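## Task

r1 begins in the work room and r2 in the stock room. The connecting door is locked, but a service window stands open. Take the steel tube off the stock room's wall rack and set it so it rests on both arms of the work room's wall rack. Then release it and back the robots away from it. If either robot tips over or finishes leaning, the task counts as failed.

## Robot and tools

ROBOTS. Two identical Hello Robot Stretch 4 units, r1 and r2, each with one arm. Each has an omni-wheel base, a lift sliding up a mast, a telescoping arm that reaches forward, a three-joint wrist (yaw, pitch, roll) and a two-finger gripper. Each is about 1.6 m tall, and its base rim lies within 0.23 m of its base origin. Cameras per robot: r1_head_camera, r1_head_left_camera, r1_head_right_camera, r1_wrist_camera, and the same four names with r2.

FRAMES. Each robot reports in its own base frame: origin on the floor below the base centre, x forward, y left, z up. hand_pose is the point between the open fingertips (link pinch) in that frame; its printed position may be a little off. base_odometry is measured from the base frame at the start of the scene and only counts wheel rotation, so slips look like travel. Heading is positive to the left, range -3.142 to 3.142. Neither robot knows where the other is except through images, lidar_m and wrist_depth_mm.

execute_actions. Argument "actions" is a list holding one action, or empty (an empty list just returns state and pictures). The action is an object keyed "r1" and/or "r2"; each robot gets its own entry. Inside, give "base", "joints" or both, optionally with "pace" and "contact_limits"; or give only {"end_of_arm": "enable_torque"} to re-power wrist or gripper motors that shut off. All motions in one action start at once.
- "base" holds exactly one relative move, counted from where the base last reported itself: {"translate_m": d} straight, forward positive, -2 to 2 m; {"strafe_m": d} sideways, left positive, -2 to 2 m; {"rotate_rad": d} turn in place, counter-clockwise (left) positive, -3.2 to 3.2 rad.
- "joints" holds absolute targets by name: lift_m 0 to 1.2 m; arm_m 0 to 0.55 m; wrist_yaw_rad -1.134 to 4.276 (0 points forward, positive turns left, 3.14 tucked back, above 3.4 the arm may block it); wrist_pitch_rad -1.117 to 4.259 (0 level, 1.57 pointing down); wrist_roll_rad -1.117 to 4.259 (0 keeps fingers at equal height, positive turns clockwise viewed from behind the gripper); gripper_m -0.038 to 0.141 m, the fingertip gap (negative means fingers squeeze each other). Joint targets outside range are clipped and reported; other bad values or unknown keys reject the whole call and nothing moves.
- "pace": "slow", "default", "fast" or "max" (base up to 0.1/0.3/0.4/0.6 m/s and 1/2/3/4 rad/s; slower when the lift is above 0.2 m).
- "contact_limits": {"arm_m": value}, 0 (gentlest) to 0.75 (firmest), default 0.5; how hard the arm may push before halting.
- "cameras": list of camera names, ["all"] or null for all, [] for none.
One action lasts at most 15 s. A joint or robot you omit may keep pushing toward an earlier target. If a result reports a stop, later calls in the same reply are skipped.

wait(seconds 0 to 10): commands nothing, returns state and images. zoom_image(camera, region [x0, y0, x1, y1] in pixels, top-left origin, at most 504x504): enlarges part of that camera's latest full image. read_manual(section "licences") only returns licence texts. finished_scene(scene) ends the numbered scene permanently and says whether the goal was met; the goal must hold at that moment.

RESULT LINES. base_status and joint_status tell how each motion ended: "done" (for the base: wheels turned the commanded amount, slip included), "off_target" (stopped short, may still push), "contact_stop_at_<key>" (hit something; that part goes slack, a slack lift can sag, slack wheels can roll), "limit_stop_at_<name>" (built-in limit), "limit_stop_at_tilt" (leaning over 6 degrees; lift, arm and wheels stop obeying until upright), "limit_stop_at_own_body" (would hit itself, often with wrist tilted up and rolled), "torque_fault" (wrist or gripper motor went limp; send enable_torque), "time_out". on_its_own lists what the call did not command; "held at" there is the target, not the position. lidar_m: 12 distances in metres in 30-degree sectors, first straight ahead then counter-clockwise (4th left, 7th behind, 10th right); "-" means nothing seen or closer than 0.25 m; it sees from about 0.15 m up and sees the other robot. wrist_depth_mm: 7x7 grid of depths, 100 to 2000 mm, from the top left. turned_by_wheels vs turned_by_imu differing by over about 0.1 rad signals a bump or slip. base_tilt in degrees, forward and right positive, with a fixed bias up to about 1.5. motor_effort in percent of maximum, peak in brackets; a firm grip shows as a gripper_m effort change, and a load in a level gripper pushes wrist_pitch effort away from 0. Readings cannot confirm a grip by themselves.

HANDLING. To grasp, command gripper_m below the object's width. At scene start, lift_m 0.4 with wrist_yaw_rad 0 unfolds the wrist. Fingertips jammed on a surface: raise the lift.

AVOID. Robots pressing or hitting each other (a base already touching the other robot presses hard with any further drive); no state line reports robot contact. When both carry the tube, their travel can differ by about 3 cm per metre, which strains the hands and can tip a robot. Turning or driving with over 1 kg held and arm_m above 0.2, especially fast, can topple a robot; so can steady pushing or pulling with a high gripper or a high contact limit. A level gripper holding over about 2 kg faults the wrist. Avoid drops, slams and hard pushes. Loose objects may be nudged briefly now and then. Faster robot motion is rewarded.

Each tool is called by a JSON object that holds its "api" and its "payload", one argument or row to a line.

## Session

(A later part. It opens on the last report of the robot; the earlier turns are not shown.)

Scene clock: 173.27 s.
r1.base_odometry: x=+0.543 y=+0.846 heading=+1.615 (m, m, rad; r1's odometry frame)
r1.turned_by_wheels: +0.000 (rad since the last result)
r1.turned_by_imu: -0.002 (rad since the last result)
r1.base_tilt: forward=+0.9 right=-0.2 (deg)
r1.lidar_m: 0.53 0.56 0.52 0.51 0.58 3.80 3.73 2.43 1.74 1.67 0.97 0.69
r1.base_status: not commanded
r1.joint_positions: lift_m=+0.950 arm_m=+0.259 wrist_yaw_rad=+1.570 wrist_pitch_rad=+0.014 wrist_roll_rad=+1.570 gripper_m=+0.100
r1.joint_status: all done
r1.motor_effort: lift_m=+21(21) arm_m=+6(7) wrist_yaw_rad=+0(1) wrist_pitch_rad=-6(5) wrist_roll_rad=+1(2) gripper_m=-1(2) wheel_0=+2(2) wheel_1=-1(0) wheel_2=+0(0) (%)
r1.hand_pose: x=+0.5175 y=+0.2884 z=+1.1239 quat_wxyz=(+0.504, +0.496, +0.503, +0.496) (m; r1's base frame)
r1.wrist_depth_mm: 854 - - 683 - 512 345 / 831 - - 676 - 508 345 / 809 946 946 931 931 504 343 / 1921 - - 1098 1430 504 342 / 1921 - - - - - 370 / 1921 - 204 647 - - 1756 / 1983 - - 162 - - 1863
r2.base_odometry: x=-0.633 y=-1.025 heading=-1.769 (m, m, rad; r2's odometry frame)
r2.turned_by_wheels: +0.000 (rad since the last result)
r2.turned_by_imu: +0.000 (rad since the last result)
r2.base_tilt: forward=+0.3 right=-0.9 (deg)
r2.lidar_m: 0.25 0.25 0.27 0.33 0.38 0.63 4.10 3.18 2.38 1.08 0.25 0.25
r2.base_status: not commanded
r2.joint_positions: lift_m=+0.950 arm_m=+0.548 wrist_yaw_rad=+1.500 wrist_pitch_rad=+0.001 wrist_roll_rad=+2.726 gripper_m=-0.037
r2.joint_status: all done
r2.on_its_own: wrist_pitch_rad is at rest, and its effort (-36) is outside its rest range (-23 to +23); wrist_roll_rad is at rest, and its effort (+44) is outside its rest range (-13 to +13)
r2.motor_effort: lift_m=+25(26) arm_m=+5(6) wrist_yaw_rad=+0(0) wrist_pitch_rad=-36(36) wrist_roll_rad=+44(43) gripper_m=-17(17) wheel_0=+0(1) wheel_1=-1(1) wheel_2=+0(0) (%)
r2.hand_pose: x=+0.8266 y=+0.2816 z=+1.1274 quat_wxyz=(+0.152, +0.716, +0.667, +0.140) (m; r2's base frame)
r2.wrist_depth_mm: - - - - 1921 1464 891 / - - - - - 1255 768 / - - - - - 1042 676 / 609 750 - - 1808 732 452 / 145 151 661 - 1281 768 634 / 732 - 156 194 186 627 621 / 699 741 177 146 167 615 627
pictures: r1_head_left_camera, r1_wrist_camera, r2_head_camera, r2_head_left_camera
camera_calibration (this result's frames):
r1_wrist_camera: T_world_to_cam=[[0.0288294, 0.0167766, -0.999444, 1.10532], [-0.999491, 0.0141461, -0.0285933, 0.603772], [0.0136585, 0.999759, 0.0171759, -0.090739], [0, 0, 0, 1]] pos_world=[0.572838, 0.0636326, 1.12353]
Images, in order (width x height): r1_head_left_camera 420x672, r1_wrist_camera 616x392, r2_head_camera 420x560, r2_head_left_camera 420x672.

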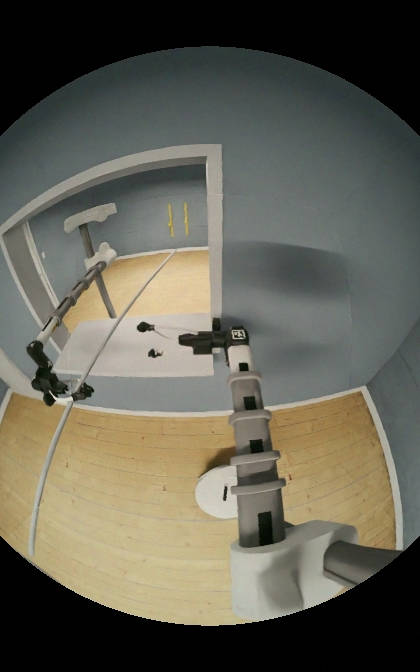

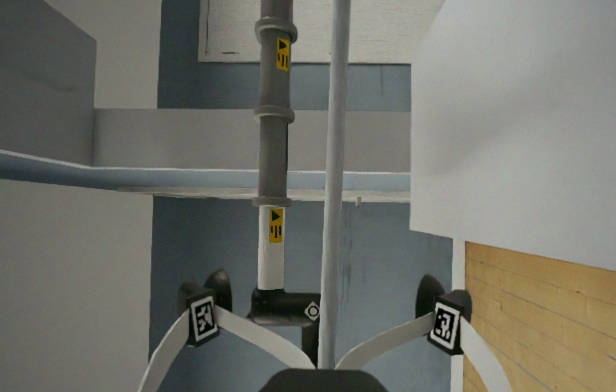

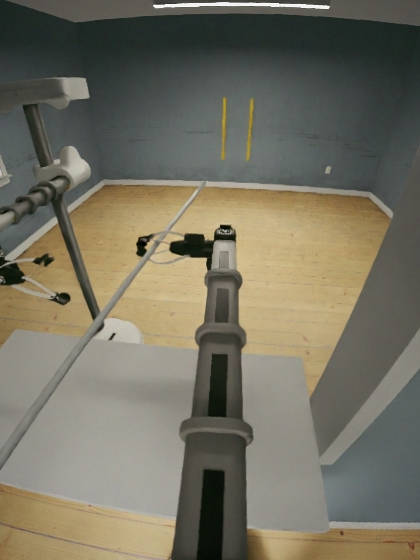

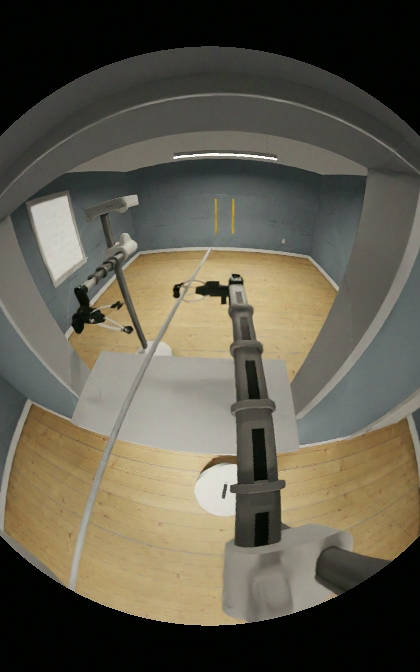

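{"api": "execute_actions", "payload": {
  "actions": [
    {"r1":{"base":{"strafe_m":0.15},"joints":{"lift_m":0.935}}}
  ],
  "cameras": []
}}

{"api": "execute_actions", "payload": {
  "actions": [
    {"r1":{"joints":{"arm_m":0.365,"wrist_yaw_rad":1.45}}}
  ],
  "cameras": ["r1_head_left_camera","r1_wrist_camera","r2_head_camera"]
}}

Scene clock: 181.67 s.
r1.base_odometry: x=+0.393 y=+0.839 heading=+1.615 (m, m, rad; r1's odometry frame)
r1.turned_by_wheels: +0.000 (rad since the last result)
r1.turned_by_imu: -0.002 (rad since the last result)
r1.base_tilt: forward=+0.8 right=-0.2 (deg)
r1.lidar_m: 0.52 0.41 0.38 0.36 0.41 3.81 3.73 2.65 1.90 1.81 0.95 0.70
r1.base_status: done
r1.joint_positions: lift_m=+0.935 arm_m=+0.259 wrist_yaw_rad=+1.570 wrist_pitch_rad=+0.014 wrist_roll_rad=+1.570 gripper_m=+0.100
r1.joint_status: all done
r1.motor_effort: lift_m=+14(19) arm_m=+6(6) wrist_yaw_rad=+0(0) wrist_pitch_rad=-5(5) wrist_roll_rad=+0(1) gripper_m=+0(2) wheel_0=-3(16) wheel_1=+2(18) wheel_2=+0(0) (%)
r1.hand_pose: x=+0.5175 y=+0.2884 z=+1.1095 quat_wxyz=(+0.504, +0.496, +0.503, +0.496) (m; r1's base frame)
r1.wrist_depth_mm: 1921 - - - - 477 332 / 798 - 778 778 - 473 330 / 778 788 788 778 768 469 320 / 1863 - 1138 1078 1430 469 319 / 1921 - - - - - 336 / 1921 - 204 - - - 1708 / 1983 - - 162 - - 1756
r2.base_odometry: x=-0.633 y=-1.025 heading=-1.769 (m, m, rad; r2's odometry frame)
r2.turned_by_wheels: +0.000 (rad since the last result)
r2.turned_by_imu: +0.000 (rad since the last result)
r2.base_tilt: forward=+0.3 right=-0.9 (deg)
r2.lidar_m: 0.25 0.25 0.26 0.33 0.38 0.65 4.10 3.20 2.38 1.10 0.26 0.25
r2.base_status: not commanded
r2.joint_positions: lift_m=+0.950 arm_m=+0.548 wrist_yaw_rad=+1.500 wrist_pitch_rad=+0.001 wrist_roll_rad=+2.726 gripper_m=-0.037
r2.joint_status: not commanded
r2.on_its_own: wrist_pitch_rad is at rest, and its effort (-36) is outside its rest range (-23 to +23); wrist_roll_rad is at rest, and its effort (+43) is outside its rest range (-13 to +13)
r2.motor_effort: lift_m=+25(25) arm_m=+5(5) wrist_yaw_rad=+0(0) wrist_pitch_rad=-36(36) wrist_roll_rad=+43(43) gripper_m=-18(18) wheel_0=+0(1) wheel_1=-1(1) wheel_2=+0(0) (%)
r2.hand_pose: x=+0.8266 y=+0.2816 z=+1.1274 quat_wxyz=(+0.152, +0.716, +0.667, +0.140) (m; r2's base frame)
r2.wrist_depth_mm: - 615 - - 1921 1499 878 / - - - - - 1229 788 / 591 - - - - 1042 683 / 477 - - - 1756 741 452 / 144 151 - - 1229 768 627 / - - 156 194 187 621 621 / - - 178 146 168 351 621
pictures: none
No camera images: the call's "cameras" was empty. Leave "cameras" out to get every camera's image.

Scene clock: 182.97 s.
r1.base_odometry: x=+0.393 y=+0.839 heading=+1.615 (m, m, rad; r1's odometry frame)
r1.turned_by_wheels: +0.000 (rad since the last result)
r1.turned_by_imu: -0.001 (rad since the last result)
r1.base_tilt: forward=+0.9 right=-0.5 (deg)
r1.lidar_m: 0.52 0.42 0.37 0.37 0.40 3.81 3.73 2.62 1.91 1.82 0.97 0.70
r1.base_status: not commanded
r1.joint_positions: lift_m=+0.935 arm_m=+0.364 wrist_yaw_rad=+1.450 wrist_pitch_rad=+0.014 wrist_roll_rad=+1.570 gripper_m=+0.100
r1.joint_status: all done
r1.motor_effort: lift_m=+14(14) arm_m=+6(6) wrist_yaw_rad=-1(2) wrist_pitch_rad=-5(5) wrist_roll_rad=+0(0) gripper_m=-1(3) wheel_0=-3(3) wheel_1=+2(3) wheel_2=+0(0) (%)
r1.hand_pose: x=+0.6564 y=+0.2758 z=+1.1095 quat_wxyz=(+0.533, +0.526, +0.472, +0.465) (m; r1's base frame)
r1.wrist_depth_mm: 640 - - 634 - - 330 / 1863 - - - - 473 329 / 866 - - - - 469 320 / 809 809 798 798 788 469 319 / 798 798 778 778 778 466 319 / 1921 - 204 - - 399 322 / 1921 - 512 162 - 370 320
r2.base_odometry: x=-0.633 y=-1.025 heading=-1.769 (m, m, rad; r2's odometry frame)
r2.turned_by_wheels: +0.000 (rad since the last result)
r2.turned_by_imu: +0.000 (rad since the last result)
r2.base_tilt: forward=+0.3 right=-0.9 (deg)
r2.lidar_m: 0.25 0.25 0.26 0.33 0.39 0.64 4.09 3.20 2.38 1.08 0.25 0.25
r2.base_status: not commanded
r2.joint_positions: lift_m=+0.950 arm_m=+0.548 wrist_yaw_rad=+1.500 wrist_pitch_rad=+0.001 wrist_roll_rad=+2.726 gripper_m=-0.037
r2.joint_status: not commanded
r2.on_its_own: wrist_pitch_rad is at rest, and its effort (-36) is outside its rest range (-23 to +23); wrist_roll_rad is at rest, and its effort (+42) is outside its rest range (-13 to +13)
r2.motor_effort: lift_m=+25(26) arm_m=+5(5) wrist_yaw_rad=+0(1) wrist_pitch_rad=-36(37) wrist_roll_rad=+42(42) gripper_m=-16(18) wheel_0=+1(1) wheel_1=-1(1) wheel_2=+0(0) (%)
r2.hand_pose: x=+0.8266 y=+0.2816 z=+1.1274 quat_wxyz=(+0.152, +0.716, +0.667, +0.140) (m; r2's base frame)
r2.wrist_depth_mm: - 615 - - 1863 1464 878 / - - - - - 1229 778 / 591 - - - - 1025 676 / 477 - - - 1708 723 455 / 144 151 - - 1397 768 634 / - - 156 195 186 615 627 / - - 178 146 168 424 410
pictures: r1_head_left_camera, r1_wrist_camera, r2_head_camera
camera_calibration (this result's frames):
r1_wrist_camera: T_world_to_cam=[[0.030629, 0.013208, -0.999444, 1.08694], [-0.990624, 0.133588, -0.0285933, 0.703573], [0.133136, 0.990949, 0.0171759, -0.155827], [0, 0, 0, 1]] pos_world=[0.684431, 0.0460717, 1.10913]
Images, in order (width x height): r1_head_left_camera 420x672, r1_wrist_camera 616x392, r2_head_camera 420x560.

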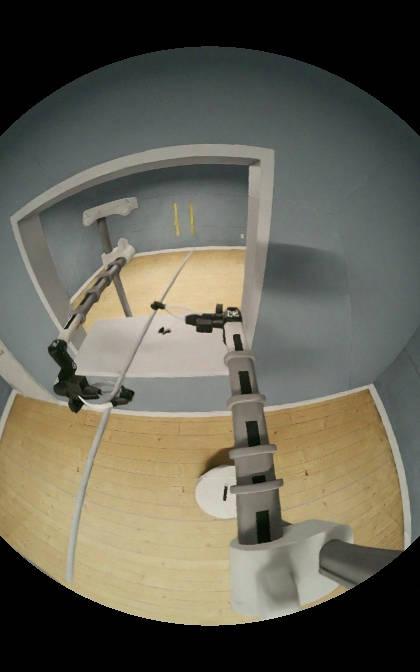

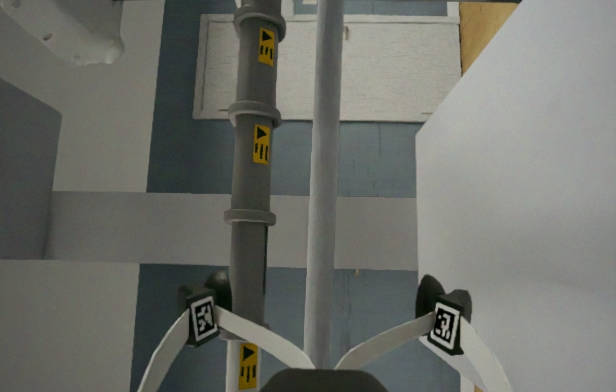

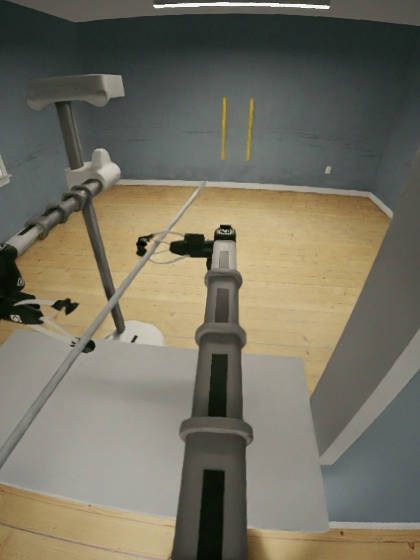

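{"api": "execute_actions", "payload": {
  "actions": [
    {"r1":{"base":{"strafe_m":0.028},"joints":{"lift_m":0.94,"gripper_m":0.03}}}
  ],
  "cameras": ["r1_head_camera","r1_wrist_camera","r2_head_camera"]
}}

{"api": "zoom_image", "payload": {
  "camera": "r2_head_camera",
  "region": [0,270,160,390]
}}

Scene clock: 187.70 s.
r1.base_odometry: x=+0.365 y=+0.838 heading=+1.615 (m, m, rad; r1's odometry frame)
r1.turned_by_wheels: +0.000 (rad since the last result)
r1.turned_by_imu: -0.002 (rad since the last result)
r1.base_tilt: forward=+0.8 right=-0.2 (deg)
r1.lidar_m: 0.52 0.39 0.34 0.34 0.40 3.80 3.71 2.71 1.93 1.83 0.97 0.69
r1.base_status: done
r1.joint_positions: lift_m=+0.940 arm_m=+0.364 wrist_yaw_rad=+1.450 wrist_pitch_rad=+0.014 wrist_roll_rad=+1.570 gripper_m=+0.030
r1.joint_status: all done
r1.motor_effort: lift_m=+22(24) arm_m=+6(6) wrist_yaw_rad=-1(0) wrist_pitch_rad=-5(5) wrist_roll_rad=+2(1) gripper_m=-6(5) wheel_0=-3(14) wheel_1=+2(4) wheel_2=+0(1) (%)
r1.hand_pose: x=+0.6564 y=+0.2758 z=+1.1138 quat_wxyz=(+0.533, +0.526, +0.472, +0.465) (m; r1's base frame)
r1.wrist_depth_mm: 640 - - 603 - - 336 / 1921 - - - - 484 327 / 1397 - - 539 - 480 325 / 778 778 768 535 768 480 324 / 768 759 759 759 741 473 324 / 1921 - - 223 209 469 329 / 1983 - 466 223 - 379 327
r2.base_odometry: x=-0.633 y=-1.025 heading=-1.769 (m, m, rad; r2's odometry frame)
r2.turned_by_wheels: +0.000 (rad since the last result)
r2.turned_by_imu: +0.000 (rad since the last result)
r2.base_tilt: forward=+0.4 right=-0.9 (deg)
r2.lidar_m: 0.25 0.25 0.27 0.33 0.37 0.64 4.09 3.18 2.36 1.09 0.26 0.25
r2.base_status: not commanded
r2.joint_positions: lift_m=+0.950 arm_m=+0.548 wrist_yaw_rad=+1.500 wrist_pitch_rad=+0.001 wrist_roll_rad=+2.726 gripper_m=-0.037
r2.joint_status: not commanded
r2.on_its_own: wrist_pitch_rad is at rest, and its effort (-37) is outside its rest range (-23 to +23); wrist_roll_rad is at rest, and its effort (+42) is outside its rest range (-13 to +13)
r2.motor_effort: lift_m=+26(26) arm_m=+5(5) wrist_yaw_rad=+0(0) wrist_pitch_rad=-37(37) wrist_roll_rad=+42(43) gripper_m=-18(18) wheel_0=+1(0) wheel_1=-1(1) wheel_2=+0(0) (%)
r2.hand_pose: x=+0.8266 y=+0.2816 z=+1.1274 quat_wxyz=(+0.152, +0.716, +0.667, +0.140) (m; r2's base frame)
r2.wrist_depth_mm: - 585 - - 1983 1464 878 / - - - - - 1255 778 / 569 - - - - 1042 683 / 459 - - - 1808 732 449 / 144 152 - - 1366 768 627 / - - 156 194 186 621 621 / - - 178 146 168 415 392
pictures: r1_head_camera, r1_wrist_camera, r2_head_camera
camera_calibration (this result's frames):
r1_wrist_camera: T_world_to_cam=[[0.0306282, 0.0132097, -0.999444, 1.09126], [-0.990632, 0.133535, -0.0285932, 0.703703], [0.133083, 0.990956, 0.0171758, -0.155873], [0, 0, 0, 1]] pos_world=[0.684431, 0.0460797, 1.11345]
Images, in order (width x height): r1_head_camera 420x560, r1_wrist_camera 616x392, r2_head_camera 420x560.

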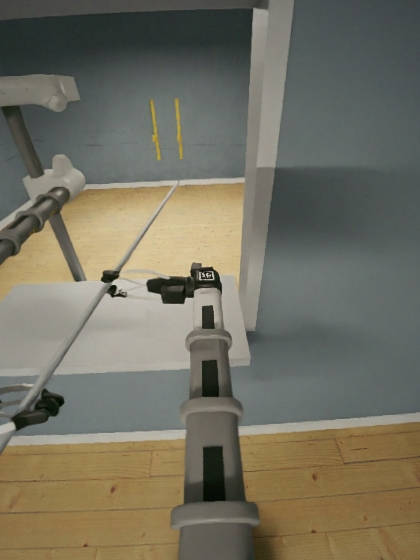

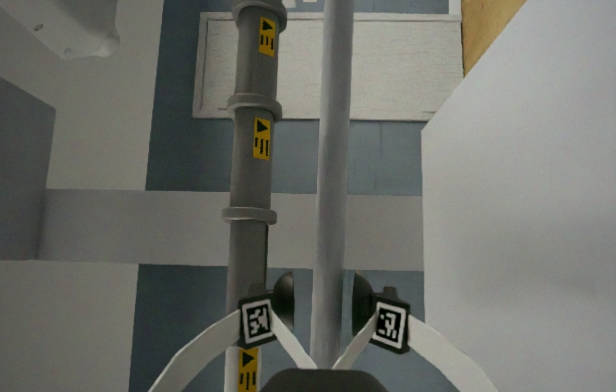

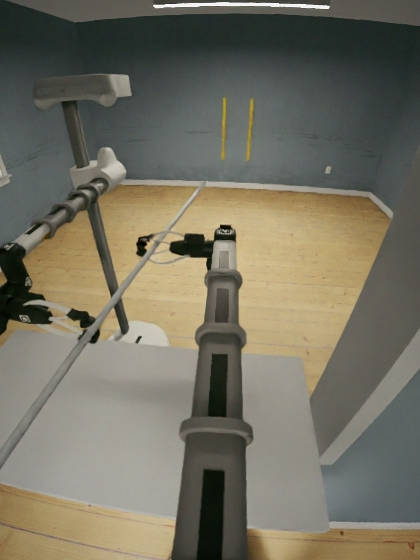

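Region (0, 270, 160, 390) of r2_head_camera's 420x560 image, scaled by 3.150, with more detail than that image has; it fills the top 378 rows of this view, and the rest is white.

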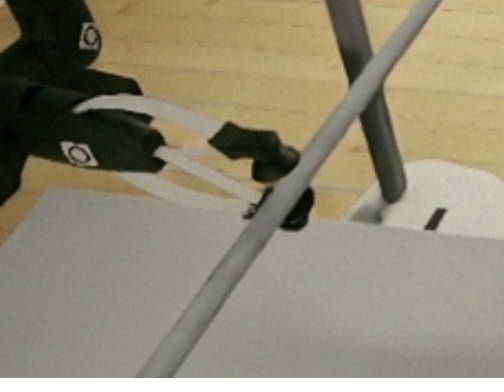

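Front surface at 223 mm; good. Grip, then unload r2's roll.

{"api": "execute_actions", "payload": {
  "actions": [
    {"r1":{"joints":{"gripper_m":-0.038}}}
  ],
  "cameras": []
}}

{"api": "execute_actions", "payload": {
  "actions": [
    {"r1":{"joints":{"lift_m":0.95},"pace":"slow"},"r2":{"joints":{"wrist_roll_rad":2.3},"pace":"slow"}}
  ],
  "cameras": ["r1_head_camera","r1_wrist_camera","r2_wrist_camera"]
}}

Scene clock: 193.43 s.
r1.base_odometry: x=+0.365 y=+0.838 heading=+1.615 (m, m, rad; r1's odometry frame)
r1.turned_by_wheels: +0.000 (rad since the last result)
r1.turned_by_imu: -0.002 (rad since the last result)
r1.base_tilt: forward=+0.6 right=-0.5 (deg)
r1.lidar_m: 0.52 0.39 0.34 0.35 0.41 3.81 3.71 2.67 1.91 1.85 0.96 0.71
r1.base_status: not commanded
r1.joint_positions: lift_m=+0.940 arm_m=+0.364 wrist_yaw_rad=+1.452 wrist_pitch_rad=+0.014 wrist_roll_rad=+1.570 gripper_m=-0.037
r1.joint_status: all done
r1.motor_effort: lift_m=+22(22) arm_m=+6(6) wrist_yaw_rad=-1(4) wrist_pitch_rad=-4(9) wrist_roll_rad=+0(1) gripper_m=-26(28) wheel_0=-3(3) wheel_1=+2(2) wheel_2=+0(0) (%)
r1.hand_pose: x=+0.6559 y=+0.2760 z=+1.1139 quat_wxyz=(+0.532, +0.525, +0.473, +0.466) (m; r1's base frame)
r1.wrist_depth_mm: 640 - - 564 - - 338 / 1863 - - - - 484 327 / 1397 - - - - 484 327 / 788 788 768 759 759 480 325 / 759 768 750 750 750 477 324 / 1863 - 484 210 204 469 324 / 1983 - 477 211 - 153 329
r2.base_odometry: x=-0.633 y=-1.025 heading=-1.769 (m, m, rad; r2's odometry frame)
r2.turned_by_wheels: +0.000 (rad since the last result)
r2.turned_by_imu: +0.000 (rad since the last result)
r2.base_tilt: forward=+0.4 right=-0.9 (deg)
r2.lidar_m: 0.25 0.25 0.27 0.35 0.44 3.56 4.11 3.18 2.38 1.10 0.25 0.25
r2.base_status: not commanded
r2.joint_positions: lift_m=+0.950 arm_m=+0.548 wrist_yaw_rad=+1.500 wrist_pitch_rad=+0.001 wrist_roll_rad=+2.726 gripper_m=-0.037
r2.joint_status: not commanded
r2.on_its_own: wrist_pitch_rad is at rest, and its effort (-36) is outside its rest range (-23 to +23); wrist_roll_rad is at rest, and its effort (+41) is outside its rest range (-13 to +13)
r2.motor_effort: lift_m=+25(26) arm_m=+5(5) wrist_yaw_rad=+0(0) wrist_pitch_rad=-36(37) wrist_roll_rad=+41(43) gripper_m=-18(16) wheel_0=+1(1) wheel_1=-1(1) wheel_2=+0(0) (%)
r2.hand_pose: x=+0.8266 y=+0.2816 z=+1.1274 quat_wxyz=(+0.151, +0.716, +0.667, +0.140) (m; r2's base frame)
r2.wrist_depth_mm: - 580 - - 1983 1430 866 / - - - - - 1255 778 / 564 - - - - 1025 668 / 455 - - - 1756 732 452 / 141 150 - - 1366 778 627 / - - 154 195 484 615 621 / - - 182 150 168 413 389
pictures: none
No camera images: the call's "cameras" was empty. Leave "cameras" out to get every camera's image.

Scene clock: 194.40 s.
r1.base_odometry: x=+0.365 y=+0.838 heading=+1.615 (m, m, rad; r1's odometry frame)
r1.turned_by_wheels: +0.000 (rad since the last result)
r1.turned_by_imu: +0.000 (rad since the last result)
r1.base_tilt: forward=+1.0 right=-0.3 (deg)
r1.lidar_m: 0.51 0.40 0.35 0.34 0.38 3.81 3.72 2.68 1.92 1.84 0.98 0.69
r1.base_status: not commanded
r1.joint_positions: lift_m=+0.949 arm_m=+0.364 wrist_yaw_rad=+1.450 wrist_pitch_rad=+0.024 wrist_roll_rad=+1.571 gripper_m=-0.037
r1.joint_status: all done
r1.on_its_own: wrist_pitch_rad is at rest, and its effort (-34) is outside its rest range (-23 to +23)
r1.motor_effort: lift_m=+25(27) arm_m=+6(6) wrist_yaw_rad=+0(3) wrist_pitch_rad=-34(34) wrist_roll_rad=-1(2) gripper_m=-29(27) wheel_0=-3(3) wheel_1=+2(2) wheel_2=+0(0) (%)
r1.hand_pose: x=+0.6563 y=+0.2758 z=+1.1207 quat_wxyz=(+0.535, +0.523, +0.475, +0.463) (m; r1's base frame)
r1.wrist_depth_mm: 640 - - 732 - - 340 / 1921 - - - - 477 329 / 1921 - - - - 480 327 / 768 768 768 768 768 477 327 / 759 768 750 759 759 477 325 / 1921 - 492 210 199 466 325 / - - 466 213 - 159 322
r2.base_odometry: x=-0.633 y=-1.025 heading=-1.769 (m, m, rad; r2's odometry frame)
r2.turned_by_wheels: +0.000 (rad since the last result)
r2.turned_by_imu: +0.000 (rad since the last result)
r2.base_tilt: forward=+0.3 right=-0.9 (deg)
r2.lidar_m: 0.25 0.25 0.27 0.36 0.43 3.64 4.12 3.18 2.38 1.08 0.25 0.25
r2.base_status: not commanded
r2.joint_positions: lift_m=+0.950 arm_m=+0.548 wrist_yaw_rad=+1.500 wrist_pitch_rad=-0.008 wrist_roll_rad=+2.300 gripper_m=-0.037
r2.joint_status: all done
r2.motor_effort: lift_m=+24(25) arm_m=+5(5) wrist_yaw_rad=-1(3) wrist_pitch_rad=-10(36) wrist_roll_rad=+1(41) gripper_m=-21(18) wheel_0=+1(1) wheel_1=-1(1) wheel_2=+0(0) (%)
r2.hand_pose: x=+0.8265 y=+0.2816 z=+1.1301 quat_wxyz=(+0.296, +0.669, +0.621, +0.281) (m; r2's base frame)
r2.wrist_depth_mm: 473 580 - - - 1537 1229 / 143 580 - - - 1756 1366 / 559 156 - - - 1983 1255 / - 154 - - - 1366 917 / - - 159 - 1661 976 707 / - - 179 186 1025 759 466 / 1756 1921 1808 141 179 621 609
pictures: r1_head_camera, r1_wrist_camera, r2_wrist_camera
camera_calibration (this result's frames):
r1_wrist_camera: T_world_to_cam=[[0.0285814, 0.00345439, -0.999585, 1.10233], [-0.990713, 0.133082, -0.0278679, 0.703214], [0.13293, 0.991099, 0.00722597, -0.144742], [0, 0, 0, 1]] pos_world=[0.684418, 0.0460614, 1.12252]
r2_wrist_camera: T_world_to_cam=[[-0.65979, 0.00197639, -0.751447, 1.38239], [-0.748281, 0.0900085, 0.657247, -0.0767444], [0.0689356, 0.995939, -0.0579079, -0.0486561], [0, 0, 0, 1]] pos_world=[0.858016, 0.052634, 1.08642]
Images, in order (width x height): r1_head_camera 420x560, r1_wrist_camera 616x392, r2_wrist_camera 616x392.

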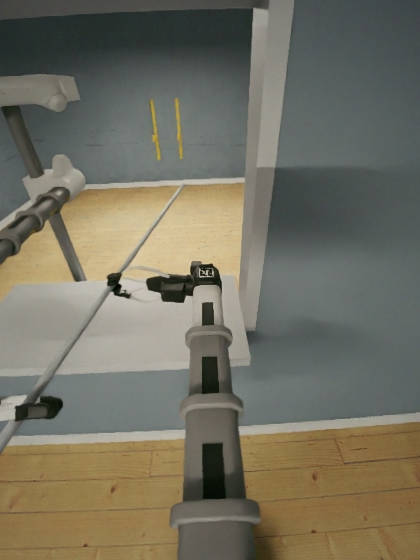

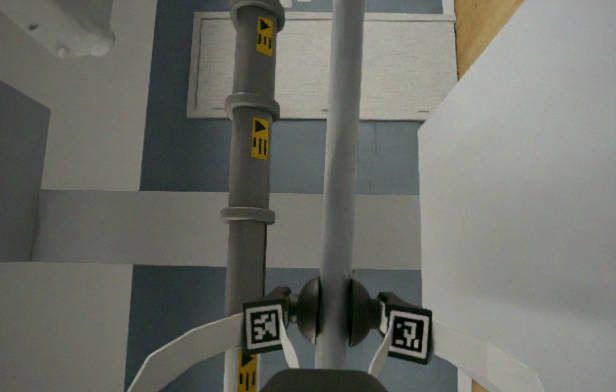

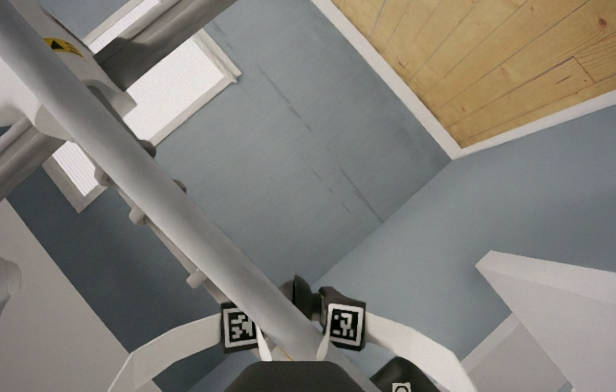

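{"api": "execute_actions", "payload": {
  "actions": [
    {"r2":{"joints":{"wrist_roll_rad":1.57,"gripper_m":0.13},"pace":"slow"}}
  ],
  "cameras": ["r1_wrist_camera","r2_wrist_camera"]
}}

{"api": "execute_actions", "payload": {
  "actions": [
    {"r2":{"joints":{"wrist_yaw_rad":-0.1},"pace":"slow"}}
  ],
  "cameras": ["r1_wrist_camera","r1_head_left_camera"]
}}

Scene clock: 203.00 s.
r1.base_odometry: x=+0.365 y=+0.838 heading=+1.615 (m, m, rad; r1's odometry frame)
r1.turned_by_wheels: +0.000 (rad since the last result)
r1.turned_by_imu: -0.003 (rad since the last result)
r1.base_tilt: forward=+0.6 right=-0.3 (deg)
r1.lidar_m: 0.53 0.38 0.34 0.33 0.37 3.79 3.73 2.67 1.93 1.84 0.97 0.71
r1.base_status: not commanded
r1.joint_positions: lift_m=+0.949 arm_m=+0.364 wrist_yaw_rad=+1.450 wrist_pitch_rad=+0.025 wrist_roll_rad=+1.571 gripper_m=-0.037
r1.joint_status: not commanded
r1.on_its_own: wrist_pitch_rad is at rest, and its effort (-35) is outside its rest range (-23 to +23)
r1.motor_effort: lift_m=+25(25) arm_m=+6(6) wrist_yaw_rad=+1(0) wrist_pitch_rad=-35(36) wrist_roll_rad=-2(1) gripper_m=-27(28) wheel_0=-3(3) wheel_1=+2(2) wheel_2=+0(0) (%)
r1.hand_pose: x=+0.6564 y=+0.2758 z=+1.1205 quat_wxyz=(+0.535, +0.523, +0.475, +0.462) (m; r1's base frame)
r1.wrist_depth_mm: 640 - - 732 - - 336 / 1983 - - - - 480 327 / 1983 - - - - 477 329 / 778 768 768 768 759 473 327 / 768 759 750 750 750 473 325 / 1983 - 496 210 200 466 324 / 1983 - 462 212 - 160 320
r2.base_odometry: x=-0.633 y=-1.025 heading=-1.769 (m, m, rad; r2's odometry frame)
r2.turned_by_wheels: +0.000 (rad since the last result)
r2.turned_by_imu: +0.001 (rad since the last result)
r2.base_tilt: forward=+0.3 right=-0.9 (deg)
r2.lidar_m: 0.25 0.25 0.26 0.35 0.41 3.71 4.10 3.19 2.37 1.07 0.25 0.25
r2.base_status: not commanded
r2.joint_positions: lift_m=+0.950 arm_m=+0.548 wrist_yaw_rad=+1.500 wrist_pitch_rad=-0.009 wrist_roll_rad=+1.570 gripper_m=+0.130
r2.joint_status: all done
r2.motor_effort: lift_m=+24(24) arm_m=+5(5) wrist_yaw_rad=-2(2) wrist_pitch_rad=-9(10) wrist_roll_rad=-1(3) gripper_m=+0(20) wheel_0=+0(0) wheel_1=-1(1) wheel_2=+0(0) (%)
r2.hand_pose: x=+0.8265 y=+0.2816 z=+1.1303 quat_wxyz=(+0.515, +0.519, +0.480, +0.484) (m; r2's base frame)
r2.wrist_depth_mm: 580 - 477 591 - 621 621 / 603 - 480 - - - 1499 / - - 480 - - - 1537 / - - 496 - - - 1499 / - - - - - - 1499 / 1499 215 466 1366 223 1708 1397 / 1025 991 455 141 1042 1042 1098
pictures: r1_wrist_camera, r2_wrist_camera
camera_calibration (this result's frames):
r1_wrist_camera: T_world_to_cam=[[0.0284961, 0.00273276, -0.99959, 1.10238], [-0.990693, 0.133232, -0.0278782, 0.703217], [0.133101, 0.991081, 0.00650391, -0.14402], [0, 0, 0, 1]] pos_world=[0.684428, 0.046032, 1.12247]
r2_wrist_camera: T_world_to_cam=[[0.00685722, -0.0424366, -0.999076, 1.12397], [-0.993548, 0.112814, -0.0116111, 0.875466], [0.113202, 0.99271, -0.0413892, -0.102987], [0, 0, 0, 1]] pos_world=[0.873769, 0.0511692, 1.12883]
Images, in order (width x height): r1_wrist_camera 616x392, r2_wrist_camera 616x392.

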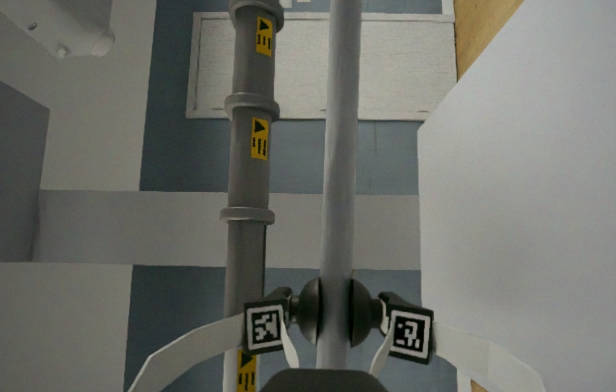

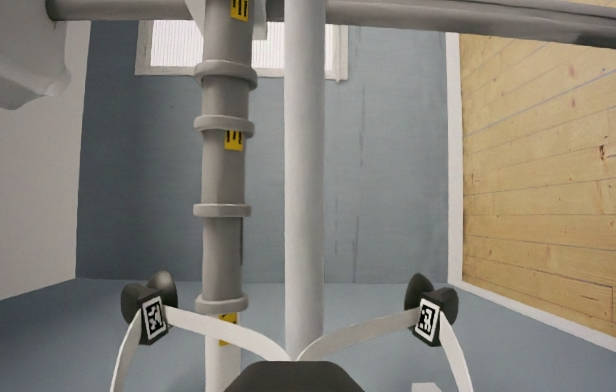

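Scene clock: 204.67 s.
r1.base_odometry: x=+0.365 y=+0.838 heading=+1.615 (m, m, rad; r1's odometry frame)
r1.turned_by_wheels: +0.000 (rad since the last result)
r1.turned_by_imu: -0.001 (rad since the last result)
r1.base_tilt: forward=+0.7 right=-0.3 (deg)
r1.lidar_m: 0.51 0.44 0.34 0.33 0.39 3.79 3.72 2.68 1.92 1.84 0.96 0.69
r1.base_status: not commanded
r1.joint_positions: lift_m=+0.949 arm_m=+0.364 wrist_yaw_rad=+1.450 wrist_pitch_rad=+0.025 wrist_roll_rad=+1.571 gripper_m=-0.037
r1.joint_status: not commanded
r1.on_its_own: wrist_pitch_rad is at rest, and its effort (-36) is outside its rest range (-23 to +23)
r1.motor_effort: lift_m=+25(25) arm_m=+6(6) wrist_yaw_rad=+1(0) wrist_pitch_rad=-36(36) wrist_roll_rad=-2(3) gripper_m=-28(28) wheel_0=-3(3) wheel_1=+2(2) wheel_2=+0(0) (%)
r1.hand_pose: x=+0.6564 y=+0.2758 z=+1.1205 quat_wxyz=(+0.535, +0.523, +0.475, +0.462) (m; r1's base frame)
r1.wrist_depth_mm: 640 - - 723 - - 334 / 1983 - - - - 477 329 / 1921 - - - - 477 327 / 778 778 768 768 759 477 327 / 768 768 750 750 750 469 325 / 1921 - 496 210 201 469 324 / - - 469 212 - 160 320
r2.base_odometry: x=-0.633 y=-1.025 heading=-1.769 (m, m, rad; r2's odometry frame)
r2.turned_by_wheels: +0.000 (rad since the last result)
r2.turned_by_imu: +0.000 (rad since the last result)
r2.base_tilt: forward=+0.3 right=-0.9 (deg)
r2.lidar_m: 0.25 0.25 0.26 0.34 0.39 3.71 4.08 3.19 2.35 1.08 0.25 0.25
r2.base_status: not commanded
r2.joint_positions: lift_m=+0.950 arm_m=+0.548 wrist_yaw_rad=-0.100 wrist_pitch_rad=-0.009 wrist_roll_rad=+1.570 gripper_m=+0.130
r2.joint_status: all done
r2.motor_effort: lift_m=+24(24) arm_m=+4(5) wrist_yaw_rad=-1(5) wrist_pitch_rad=-8(8) wrist_roll_rad=+0(1) gripper_m=+0(1) wheel_0=+1(0) wheel_1=-1(1) wheel_2=+0(0) (%)
r2.hand_pose: x=+0.9974 y=-0.1157 z=+1.1304 quat_wxyz=(+0.707, +0.706, -0.038, -0.032) (m; r2's base frame)
r2.wrist_depth_mm: 1983 - - - - - 1499 / - - - - - - 1464 / 1921 - - - - - 1499 / 1983 - - - - - 1499 / 1983 - - - - - 1464 / 1863 214 - - 223 1921 1499 / 1863 - - 140 - 1921 1430
pictures: r1_head_left_camera, r1_wrist_camera
camera_calibration (this result's frames):
r1_wrist_camera: T_world_to_cam=[[0.0284962, 0.00273274, -0.99959, 1.10238], [-0.990693, 0.133232, -0.0278783, 0.703217], [0.133101, 0.991081, 0.00650391, -0.14402], [0, 0, 0, 1]] pos_world=[0.684428, 0.046032, 1.12247]
Images, in order (width x height): r1_head_left_camera 420x672, r1_wrist_camera 616x392.

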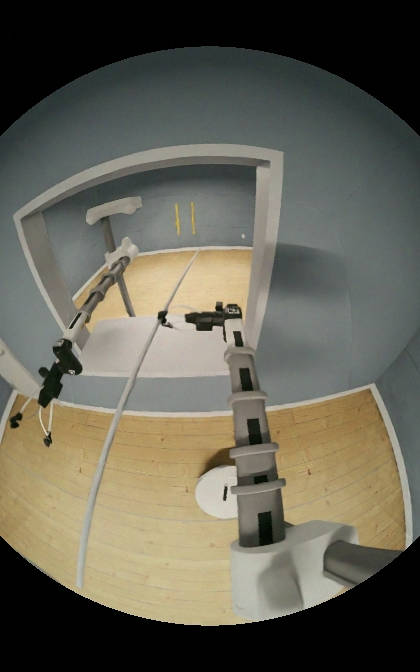

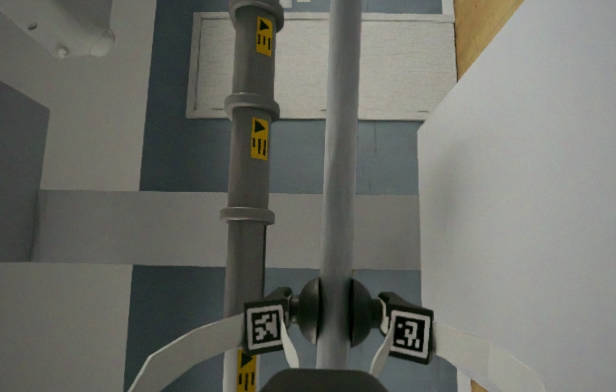

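{"api": "execute_actions", "payload": {
  "actions": [
    {"r1":{"base":{"translate_m":-2},"joints":{"arm_m":0.2,"lift_m":1.05}}}
  ],
  "cameras": []
}}

{"api": "execute_actions", "payload": {
  "actions": [
    {"r1":{"base":{"rotate_rad":0.5},"pace":"slow"}}
  ],
  "cameras": ["r1_wrist_camera","r1_head_left_camera"]
}}

Scene clock: 217.27 s.
r1.base_odometry: x=+0.453 y=-1.160 heading=+1.615 (m, m, rad; r1's odometry frame)
r1.turned_by_wheels: -0.001 (rad since the last result)
r1.turned_by_imu: -0.003 (rad since the last result)
r1.base_tilt: forward=+0.8 right=-0.2 (deg)
r1.lidar_m: 0.86 0.41 0.31 0.30 0.36 0.56 1.63 1.70 1.97 1.86 1.89 2.65
r1.base_status: done
r1.joint_positions: lift_m=+1.049 arm_m=+0.201 wrist_yaw_rad=+1.450 wrist_pitch_rad=+0.025 wrist_roll_rad=+1.571 gripper_m=-0.037
r1.joint_status: all done
r1.on_its_own: wrist_pitch_rad is at rest, and its effort (-36) is outside its rest range (-23 to +23)
r1.motor_effort: lift_m=+24(22) arm_m=-6(6) wrist_yaw_rad=+2(7) wrist_pitch_rad=-36(37) wrist_roll_rad=-1(2) gripper_m=-26(28) wheel_0=-4(7) wheel_1=-5(16) wheel_2=+1(12) (%)
r1.hand_pose: x=+0.4935 y=+0.2757 z=+1.2205 quat_wxyz=(+0.535, +0.523, +0.475, +0.462) (m; r1's base frame)
r1.wrist_depth_mm: 1808 - - - - - 1983 / 1808 - - - - - 1921 / 1808 - - - - - 1921 / 1808 - - - - - 1863 / 1756 - - - - - 1863 / 1808 - - 209 198 - 1863 / 1863 - - 212 - 159 1756
r2.base_odometry: x=-0.633 y=-1.025 heading=-1.769 (m, m, rad; r2's odometry frame)
r2.turned_by_wheels: +0.000 (rad since the last result)
r2.turned_by_imu: +0.001 (rad since the last result)
r2.base_tilt: forward=+0.3 right=-0.9 (deg)
r2.lidar_m: 0.25 0.25 0.27 1.41 2.53 3.56 4.13 3.19 2.38 1.10 0.25 0.25
r2.base_status: not commanded
r2.joint_positions: lift_m=+0.950 arm_m=+0.548 wrist_yaw_rad=-0.100 wrist_pitch_rad=-0.009 wrist_roll_rad=+1.570 gripper_m=+0.130
r2.joint_status: not commanded
r2.motor_effort: lift_m=+24(24) arm_m=+4(5) wrist_yaw_rad=-1(1) wrist_pitch_rad=-7(8) wrist_roll_rad=+0(0) gripper_m=+1(0) wheel_0=+1(1) wheel_1=-1(1) wheel_2=+0(0) (%)
r2.hand_pose: x=+0.9974 y=-0.1157 z=+1.1304 quat_wxyz=(+0.707, +0.706, -0.038, -0.032) (m; r2's base frame)
r2.wrist_depth_mm: 1983 - - - - - 1464 / - - - - - - 1537 / 1921 - - - - - 1499 / 1921 - - - - - 1499 / 1983 - - - - - 1499 / 1863 215 - - 222 1983 1499 / 1863 - - 140 - 1863 1499
pictures: none
No camera images: the call's "cameras" was empty. Leave "cameras" out to get every camera's image.

Scene clock: 218.97 s.
r1.base_odometry: x=+0.453 y=-1.160 heading=+2.114 (m, m, rad; r1's odometry frame)
r1.turned_by_wheels: +0.499 (rad since the last result)
r1.turned_by_imu: +0.495 (rad since the last result)
r1.base_tilt: forward=+0.8 right=-0.4 (deg)
r1.lidar_m: 1.00 0.36 0.26 0.25 0.26 0.37 1.69 1.98 1.88 1.92 2.59 2.46
r1.base_status: done
r1.joint_positions: lift_m=+1.049 arm_m=+0.201 wrist_yaw_rad=+1.451 wrist_pitch_rad=+0.025 wrist_roll_rad=+1.571 gripper_m=-0.037
r1.joint_status: not commanded
r1.on_its_own: wrist_pitch_rad is at rest, and its effort (-36) is outside its rest range (-23 to +23)
r1.motor_effort: lift_m=+24(24) arm_m=-5(6) wrist_yaw_rad=-4(6) wrist_pitch_rad=-36(36) wrist_roll_rad=+0(2) gripper_m=-29(27) wheel_0=-4(7) wheel_1=-5(12) wheel_2=-3(9) (%)
r1.hand_pose: x=+0.4932 y=+0.2759 z=+1.2205 quat_wxyz=(+0.535, +0.523, +0.476, +0.463) (m; r1's base frame)
r1.wrist_depth_mm: 1808 - - - - - 1921 / 1708 - - - - - 1863 / 1756 - - - - - 1921 / 1863 - - - - - 1921 / 1808 - - - - - 1863 / 1808 - - 210 200 - 1921 / 1863 - - 208 - 159 1808
r2.base_odometry: x=-0.633 y=-1.025 heading=-1.769 (m, m, rad; r2's odometry frame)
r2.turned_by_wheels: +0.000 (rad since the last result)
r2.turned_by_imu: +0.000 (rad since the last result)
r2.base_tilt: forward=+0.3 right=-0.9 (deg)
r2.lidar_m: 0.25 0.25 0.27 1.42 2.56 3.56 4.10 3.19 2.37 1.10 0.25 0.25
r2.base_status: not commanded
r2.joint_positions: lift_m=+0.950 arm_m=+0.548 wrist_yaw_rad=-0.100 wrist_pitch_rad=-0.009 wrist_roll_rad=+1.570 gripper_m=+0.130
r2.joint_status: not commanded
r2.motor_effort: lift_m=+24(24) arm_m=+5(5) wrist_yaw_rad=-1(1) wrist_pitch_rad=-7(8) wrist_roll_rad=+0(0) gripper_m=+0(1) wheel_0=+1(0) wheel_1=-1(1) wheel_2=+0(0) (%)
r2.hand_pose: x=+0.9974 y=-0.1157 z=+1.1304 quat_wxyz=(+0.707, +0.706, -0.038, -0.032) (m; r2's base frame)
r2.wrist_depth_mm: - - - - - - 1499 / - - - - - - 1499 / 1983 - - - - - 1464 / 1983 - - - - - 1537 / 1983 - - - - - 1499 / 1863 215 - - 222 1983 1430 / 1808 - - 141 - 1921 1430
pictures: r1_head_left_camera, r1_wrist_camera
camera_calibration (this result's frames):
r1_wrist_camera: T_world_to_cam=[[0.0285911, 0.00256084, -0.999588, 1.20701], [-0.990806, 0.132359, -0.0280009, 0.544752], [0.132233, 0.991198, 0.0063216, -0.122433], [0, 0, 0, 1]] pos_world=[0.521423, 0.0461616, 1.22254]
Images, in order (width x height): r1_head_left_camera 420x672, r1_wrist_camera 616x392.

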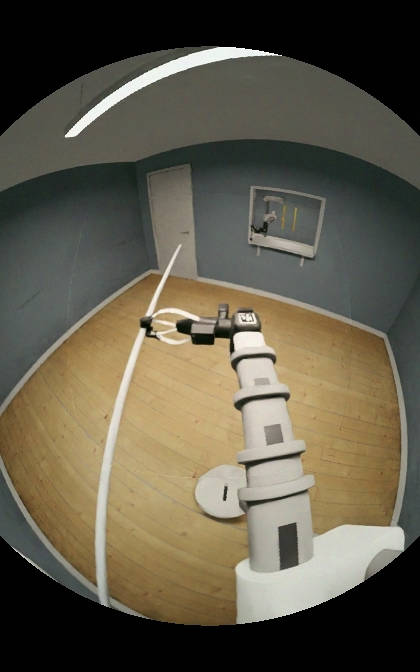

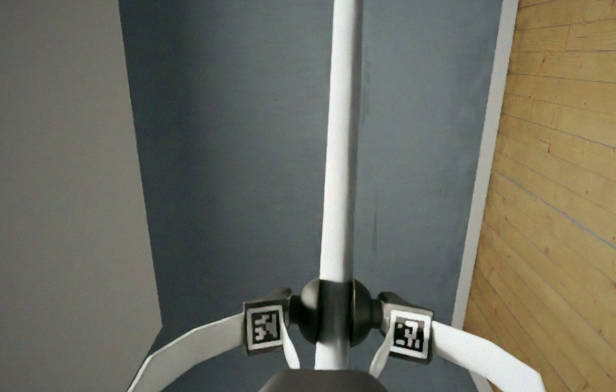

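Springy but holding.

{"api": "execute_actions", "payload": {
  "actions": [
    {"r1":{"base":{"rotate_rad":0.55},"pace":"slow"}}
  ],
  "cameras": ["r1_wrist_camera"]
}}

Scene clock: 222.40 s.
r1.base_odometry: x=+0.453 y=-1.160 heading=+2.662 (m, m, rad; r1's odometry frame)
r1.turned_by_wheels: +0.549 (rad since the last result)
r1.turned_by_imu: +0.544 (rad since the last result)
r1.base_tilt: forward=+0.6 right=-0.4 (deg)
r1.lidar_m: 2.97 0.28 0.25 1.47 1.33 0.25 0.35 1.87 1.92 2.63 2.38 2.19
r1.base_status: done
r1.joint_positions: lift_m=+1.049 arm_m=+0.201 wrist_yaw_rad=+1.451 wrist_pitch_rad=+0.025 wrist_roll_rad=+1.571 gripper_m=-0.037
r1.joint_status: not commanded
r1.on_its_own: wrist_pitch_rad is at rest, and its effort (-36) is outside its rest range (-23 to +23)
r1.motor_effort: lift_m=+24(24) arm_m=-5(5) wrist_yaw_rad=-3(6) wrist_pitch_rad=-36(36) wrist_roll_rad=-1(3) gripper_m=-27(27) wheel_0=-5(8) wheel_1=-6(16) wheel_2=-5(8) (%)
r1.hand_pose: x=+0.4932 y=+0.2759 z=+1.2205 quat_wxyz=(+0.535, +0.523, +0.476, +0.463) (m; r1's base frame)
r1.wrist_depth_mm: 1808 - - - - - 1921 / 1863 - - - - - 1863 / 1808 - - - - - 1863 / 1808 - - - - - 1921 / 1808 - - - - - 1921 / 1808 1983 1983 208 199 1983 1863 / 1756 1756 1756 203 1756 160 1808
r2.base_odometry: x=-0.633 y=-1.025 heading=-1.769 (m, m, rad; r2's odometry frame)
r2.turned_by_wheels: +0.000 (rad since the last result)
r2.turned_by_imu: +0.000 (rad since the last result)
r2.base_tilt: forward=+0.3 right=-0.9 (deg)
r2.lidar_m: 0.25 0.25 0.26 1.41 2.53 3.58 4.10 3.19 2.38 1.09 0.26 0.25
r2.base_status: not commanded
r2.joint_positions: lift_m=+0.950 arm_m=+0.548 wrist_yaw_rad=-0.100 wrist_pitch_rad=-0.009 wrist_roll_rad=+1.570 gripper_m=+0.130
r2.joint_status: not commanded
r2.motor_effort: lift_m=+25(24) arm_m=+5(4) wrist_yaw_rad=-1(1) wrist_pitch_rad=-8(8) wrist_roll_rad=-1(0) gripper_m=+0(1) wheel_0=+1(0) wheel_1=-1(0) wheel_2=+0(0) (%)
r2.hand_pose: x=+0.9974 y=-0.1157 z=+1.1304 quat_wxyz=(+0.707, +0.706, -0.038, -0.032) (m; r2's base frame)
r2.wrist_depth_mm: - - - - - - 1499 / - - - - - - 1464 / 1983 - - - - - 1499 / 1921 - - - - - 1537 / 1983 - - - - - 1499 / 1863 215 - - 223 1983 1464 / 1808 - - 141 - 1921 1464
pictures: r1_wrist_camera
camera_calibration (this result's frames):
r1_wrist_camera: T_world_to_cam=[[0.0286016, 0.00253609, -0.999588, 1.207], [-0.990801, 0.132396, -0.0280142, 0.544752], [0.132271, 0.991194, 0.0062995, -0.122418], [0, 0, 0, 1]] pos_world=[0.521411, 0.0461557, 1.22254]
Images, in order (width x height): r1_wrist_camera 616x392.

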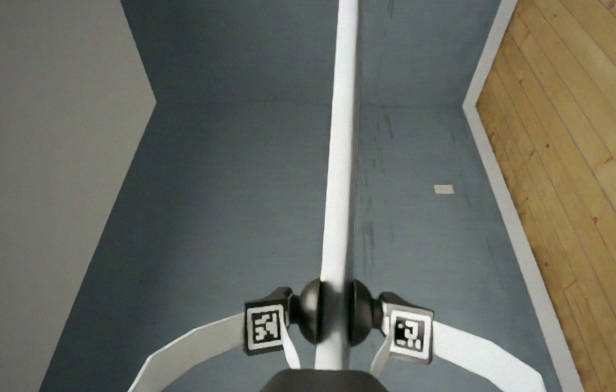

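{"api": "execute_actions", "payload": {
  "actions": [
    {"r1":{"base":{"rotate_rad":0.27},"joints":{"wrist_yaw_rad":1.3},"pace":"slow"}}
  ],
  "cameras": []
}}

{"api": "execute_actions", "payload": {
  "actions": [
    {"r1":{"base":{"rotate_rad":0.27},"joints":{"wrist_yaw_rad":1.2},"pace":"slow"}}
  ],
  "cameras": []
}}

{"api": "execute_actions", "payload": {
  "actions": [
    {"r1":{"base":{"strafe_m":0.85}}}
  ],
  "cameras": ["r1_wrist_camera","r1_head_left_camera"]
}}

Scene clock: 227.80 s.
r1.base_odometry: x=+0.453 y=-1.160 heading=+2.931 (m, m, rad; r1's odometry frame)
r1.turned_by_wheels: +0.269 (rad since the last result)
r1.turned_by_imu: +0.265 (rad since the last result)
r1.base_tilt: forward=+0.8 right=-0.5 (deg)
r1.lidar_m: 0.96 0.32 0.25 1.33 0.25 0.32 1.88 1.88 2.13 2.54 2.21 3.09
r1.base_status: done
r1.joint_positions: lift_m=+1.049 arm_m=+0.201 wrist_yaw_rad=+1.300 wrist_pitch_rad=+0.025 wrist_roll_rad=+1.570 gripper_m=-0.037
r1.joint_status: all done
r1.on_its_own: wrist_pitch_rad is at rest, and its effort (-36) is outside its rest range (-23 to +23)
r1.motor_effort: lift_m=+24(24) arm_m=-5(5) wrist_yaw_rad=+0(8) wrist_pitch_rad=-36(37) wrist_roll_rad=-2(0) gripper_m=-27(29) wheel_0=-5(8) wheel_1=-5(10) wheel_2=-3(8) (%)
r1.hand_pose: x=+0.5333 y=+0.2545 z=+1.2204 quat_wxyz=(+0.568, +0.557, +0.435, +0.421) (m; r1's base frame)
r1.wrist_depth_mm: 1808 - - - - - 1921 / 1756 - - - - - 1863 / 1808 - - - - - 1863 / 1808 - - - - - 1863 / 1863 1921 1921 1921 1921 1921 1808 / 1756 1808 1808 208 200 1808 1708 / 1661 1618 1618 204 1576 159 1661
r2.base_odometry: x=-0.633 y=-1.025 heading=-1.769 (m, m, rad; r2's odometry frame)
r2.turned_by_wheels: +0.000 (rad since the last result)
r2.turned_by_imu: +0.000 (rad since the last result)
r2.base_tilt: forward=+0.3 right=-0.9 (deg)
r2.lidar_m: 0.25 0.25 0.27 1.42 2.54 3.57 4.09 3.21 2.37 1.07 0.25 0.25
r2.base_status: not commanded
r2.joint_positions: lift_m=+0.950 arm_m=+0.548 wrist_yaw_rad=-0.100 wrist_pitch_rad=-0.009 wrist_roll_rad=+1.570 gripper_m=+0.130
r2.joint_status: not commanded
r2.motor_effort: lift_m=+24(24) arm_m=+5(4) wrist_yaw_rad=-1(1) wrist_pitch_rad=-7(8) wrist_roll_rad=+0(0) gripper_m=+1(0) wheel_0=+1(0) wheel_1=-1(1) wheel_2=+0(0) (%)
r2.hand_pose: x=+0.9974 y=-0.1157 z=+1.1304 quat_wxyz=(+0.707, +0.706, -0.038, -0.032) (m; r2's base frame)
r2.wrist_depth_mm: 1983 - - - - - 1499 / - - - - - - 1537 / 1921 - - - - - 1537 / 1921 - - - - - 1499 / 1983 - - - - - 1499 / 1863 215 - - 224 1983 1464 / 1863 - - 141 - 1921 1499
pictures: none
No camera images: the call's "cameras" was empty. Leave "cameras" out to get every camera's image.

Scene clock: 229.13 s.
r1.base_odometry: x=+0.453 y=-1.160 heading=-3.083 (m, m, rad; r1's odometry frame)
r1.turned_by_wheels: +0.269 (rad since the last result)
r1.turned_by_imu: +0.267 (rad since the last result)
r1.base_tilt: forward=+0.9 right=-0.3 (deg)
r1.lidar_m: 0.92 0.30 0.25 1.34 0.26 0.28 1.86 1.94 2.68 2.34 2.24 2.98
r1.base_status: done
r1.joint_positions: lift_m=+1.049 arm_m=+0.201 wrist_yaw_rad=+1.201 wrist_pitch_rad=+0.025 wrist_roll_rad=+1.570 gripper_m=-0.037
r1.joint_status: all done
r1.on_its_own: wrist_pitch_rad is at rest, and its effort (-37) is outside its rest range (-23 to +23)
r1.motor_effort: lift_m=+24(24) arm_m=-5(5) wrist_yaw_rad=-1(6) wrist_pitch_rad=-37(37) wrist_roll_rad=+0(2) gripper_m=-28(24) wheel_0=-6(10) wheel_1=-5(10) wheel_2=-4(9) (%)
r1.hand_pose: x=+0.5576 y=+0.2373 z=+1.2204 quat_wxyz=(+0.589, +0.578, +0.407, +0.392) (m; r1's base frame)
r1.wrist_depth_mm: 1808 - - - - - 1921 / 1756 - - - - - 1863 / 1756 1863 1921 1863 1921 1921 1921 / 1756 1808 1808 1756 1808 1808 1808 / 1708 1708 1708 1661 1756 1708 1708 / 1618 1618 1618 208 200 1618 1618 / 1537 1499 1499 201 1499 160 1499
r2.base_odometry: x=-0.633 y=-1.025 heading=-1.769 (m, m, rad; r2's odometry frame)
r2.turned_by_wheels: +0.000 (rad since the last result)
r2.turned_by_imu: +0.000 (rad since the last result)
r2.base_tilt: forward=+0.4 right=-0.9 (deg)
r2.lidar_m: 0.25 0.25 0.28 1.43 2.55 3.59 4.13 3.17 2.38 1.11 0.25 0.25
r2.base_status: not commanded
r2.joint_positions: lift_m=+0.950 arm_m=+0.548 wrist_yaw_rad=-0.100 wrist_pitch_rad=-0.009 wrist_roll_rad=+1.570 gripper_m=+0.130
r2.joint_status: not commanded
r2.motor_effort: lift_m=+25(24) arm_m=+5(5) wrist_yaw_rad=-1(1) wrist_pitch_rad=-7(7) wrist_roll_rad=+1(0) gripper_m=-1(1) wheel_0=+1(1) wheel_1=+0(1) wheel_2=+0(0) (%)
r2.hand_pose: x=+0.9974 y=-0.1157 z=+1.1304 quat_wxyz=(+0.707, +0.706, -0.038, -0.032) (m; r2's base frame)
r2.wrist_depth_mm: 1983 - - - - - 1499 / - - - - - - 1499 / 1983 - - - - - 1537 / 1921 - - - - - 1499 / 1983 - - - - - 1499 / 1921 214 - - 223 1921 1499 / 1921 - - 141 - 1921 1430
pictures: none
No camera images: the call's "cameras" was empty. Leave "cameras" out to get every camera's image.

Scene clock: 233.30 s.
r1.base_odometry: x=+0.503 y=-2.008 heading=-3.083 (m, m, rad; r1's odometry frame)
r1.turned_by_wheels: +0.000 (rad since the last result)
r1.turned_by_imu: -0.001 (rad since the last result)
r1.base_tilt: forward=+0.7 right=-0.3 (deg)
r1.lidar_m: 0.96 0.28 0.25 0.78 0.25 0.26 1.86 1.96 2.67 3.07 3.67 2.99
r1.base_status: done
r1.joint_positions: lift_m=+1.049 arm_m=+0.201 wrist_yaw_rad=+1.200 wrist_pitch_rad=+0.025 wrist_roll_rad=+1.570 gripper_m=-0.037
r1.joint_status: not commanded
r1.on_its_own: wrist_pitch_rad is at rest, and its effort (-37) is outside its rest range (-23 to +23)
r1.motor_effort: lift_m=+24(24) arm_m=-5(5) wrist_yaw_rad=+0(4) wrist_pitch_rad=-37(37) wrist_roll_rad=-1(1) gripper_m=-26(27) wheel_0=-2(13) wheel_1=+2(9) wheel_2=+0(3) (%)
r1.hand_pose: x=+0.5577 y=+0.2372 z=+1.2204 quat_wxyz=(+0.589, +0.578, +0.407, +0.392) (m; r1's base frame)
r1.wrist_depth_mm: 1060 1060 1042 1042 1025 1042 1025 / 991 976 976 960 976 976 976 / 917 917 917 891 917 917 917 / 866 866 866 854 842 866 866 / 809 820 820 788 788 798 798 / 768 768 768 208 200 768 768 / 732 723 715 201 715 159 723
r2.base_odometry: x=-0.633 y=-1.025 heading=-1.769 (m, m, rad; r2's odometry frame)
r2.turned_by_wheels: +0.000 (rad since the last result)
r2.turned_by_imu: +0.000 (rad since the last result)
r2.base_tilt: forward=+0.3 right=-0.9 (deg)
r2.lidar_m: 0.25 0.25 0.27 1.42 2.54 3.59 4.11 3.19 2.37 1.09 0.25 0.25
r2.base_status: not commanded
r2.joint_positions: lift_m=+0.950 arm_m=+0.548 wrist_yaw_rad=-0.100 wrist_pitch_rad=-0.009 wrist_roll_rad=+1.570 gripper_m=+0.130
r2.joint_status: not commanded
r2.motor_effort: lift_m=+24(25) arm_m=+5(5) wrist_yaw_rad=-1(1) wrist_pitch_rad=-8(7) wrist_roll_rad=+0(0) gripper_m=-1(0) wheel_0=+0(1) wheel_1=-1(1) wheel_2=+0(0) (%)
r2.hand_pose: x=+0.9974 y=-0.1157 z=+1.1304 quat_wxyz=(+0.707, +0.706, -0.038, -0.032) (m; r2's base frame)
r2.wrist_depth_mm: 1983 - - - - - 1537 / - - - - - - 1537 / 1921 - - - - - 1499 / 1983 - - - - - 1499 / - - - - - - 1499 / 1921 216 - - 222 1983 1464 / 1863 - - 141 - 1921 1499
pictures: r1_head_left_camera, r1_wrist_camera
camera_calibration (this result's frames):
r1_wrist_camera: T_world_to_cam=[[0.0283736, -0.00481883, -0.999586, 1.20708], [-0.927064, 0.373846, -0.0281173, 0.521161], [0.373827, 0.927478, 0.00614, -0.212043], [0, 0, 0, 1]] pos_world=[0.528168, 0.0076484, 1.22253]
Images, in order (width x height): r1_head_left_camera 420x672, r1_wrist_camera 616x392.

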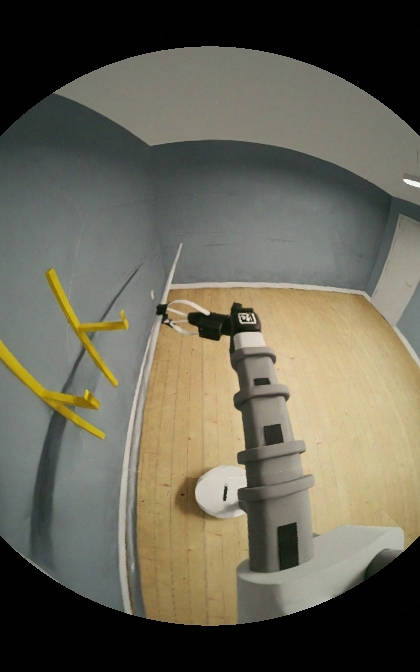

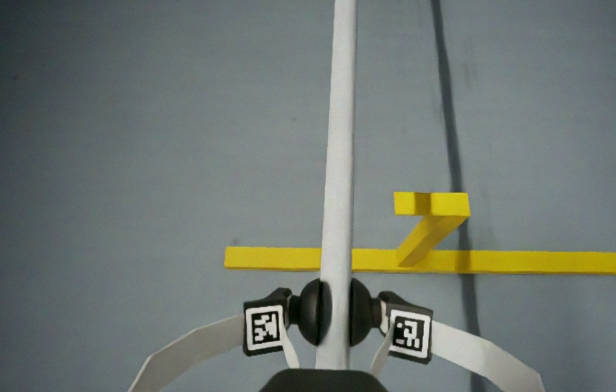

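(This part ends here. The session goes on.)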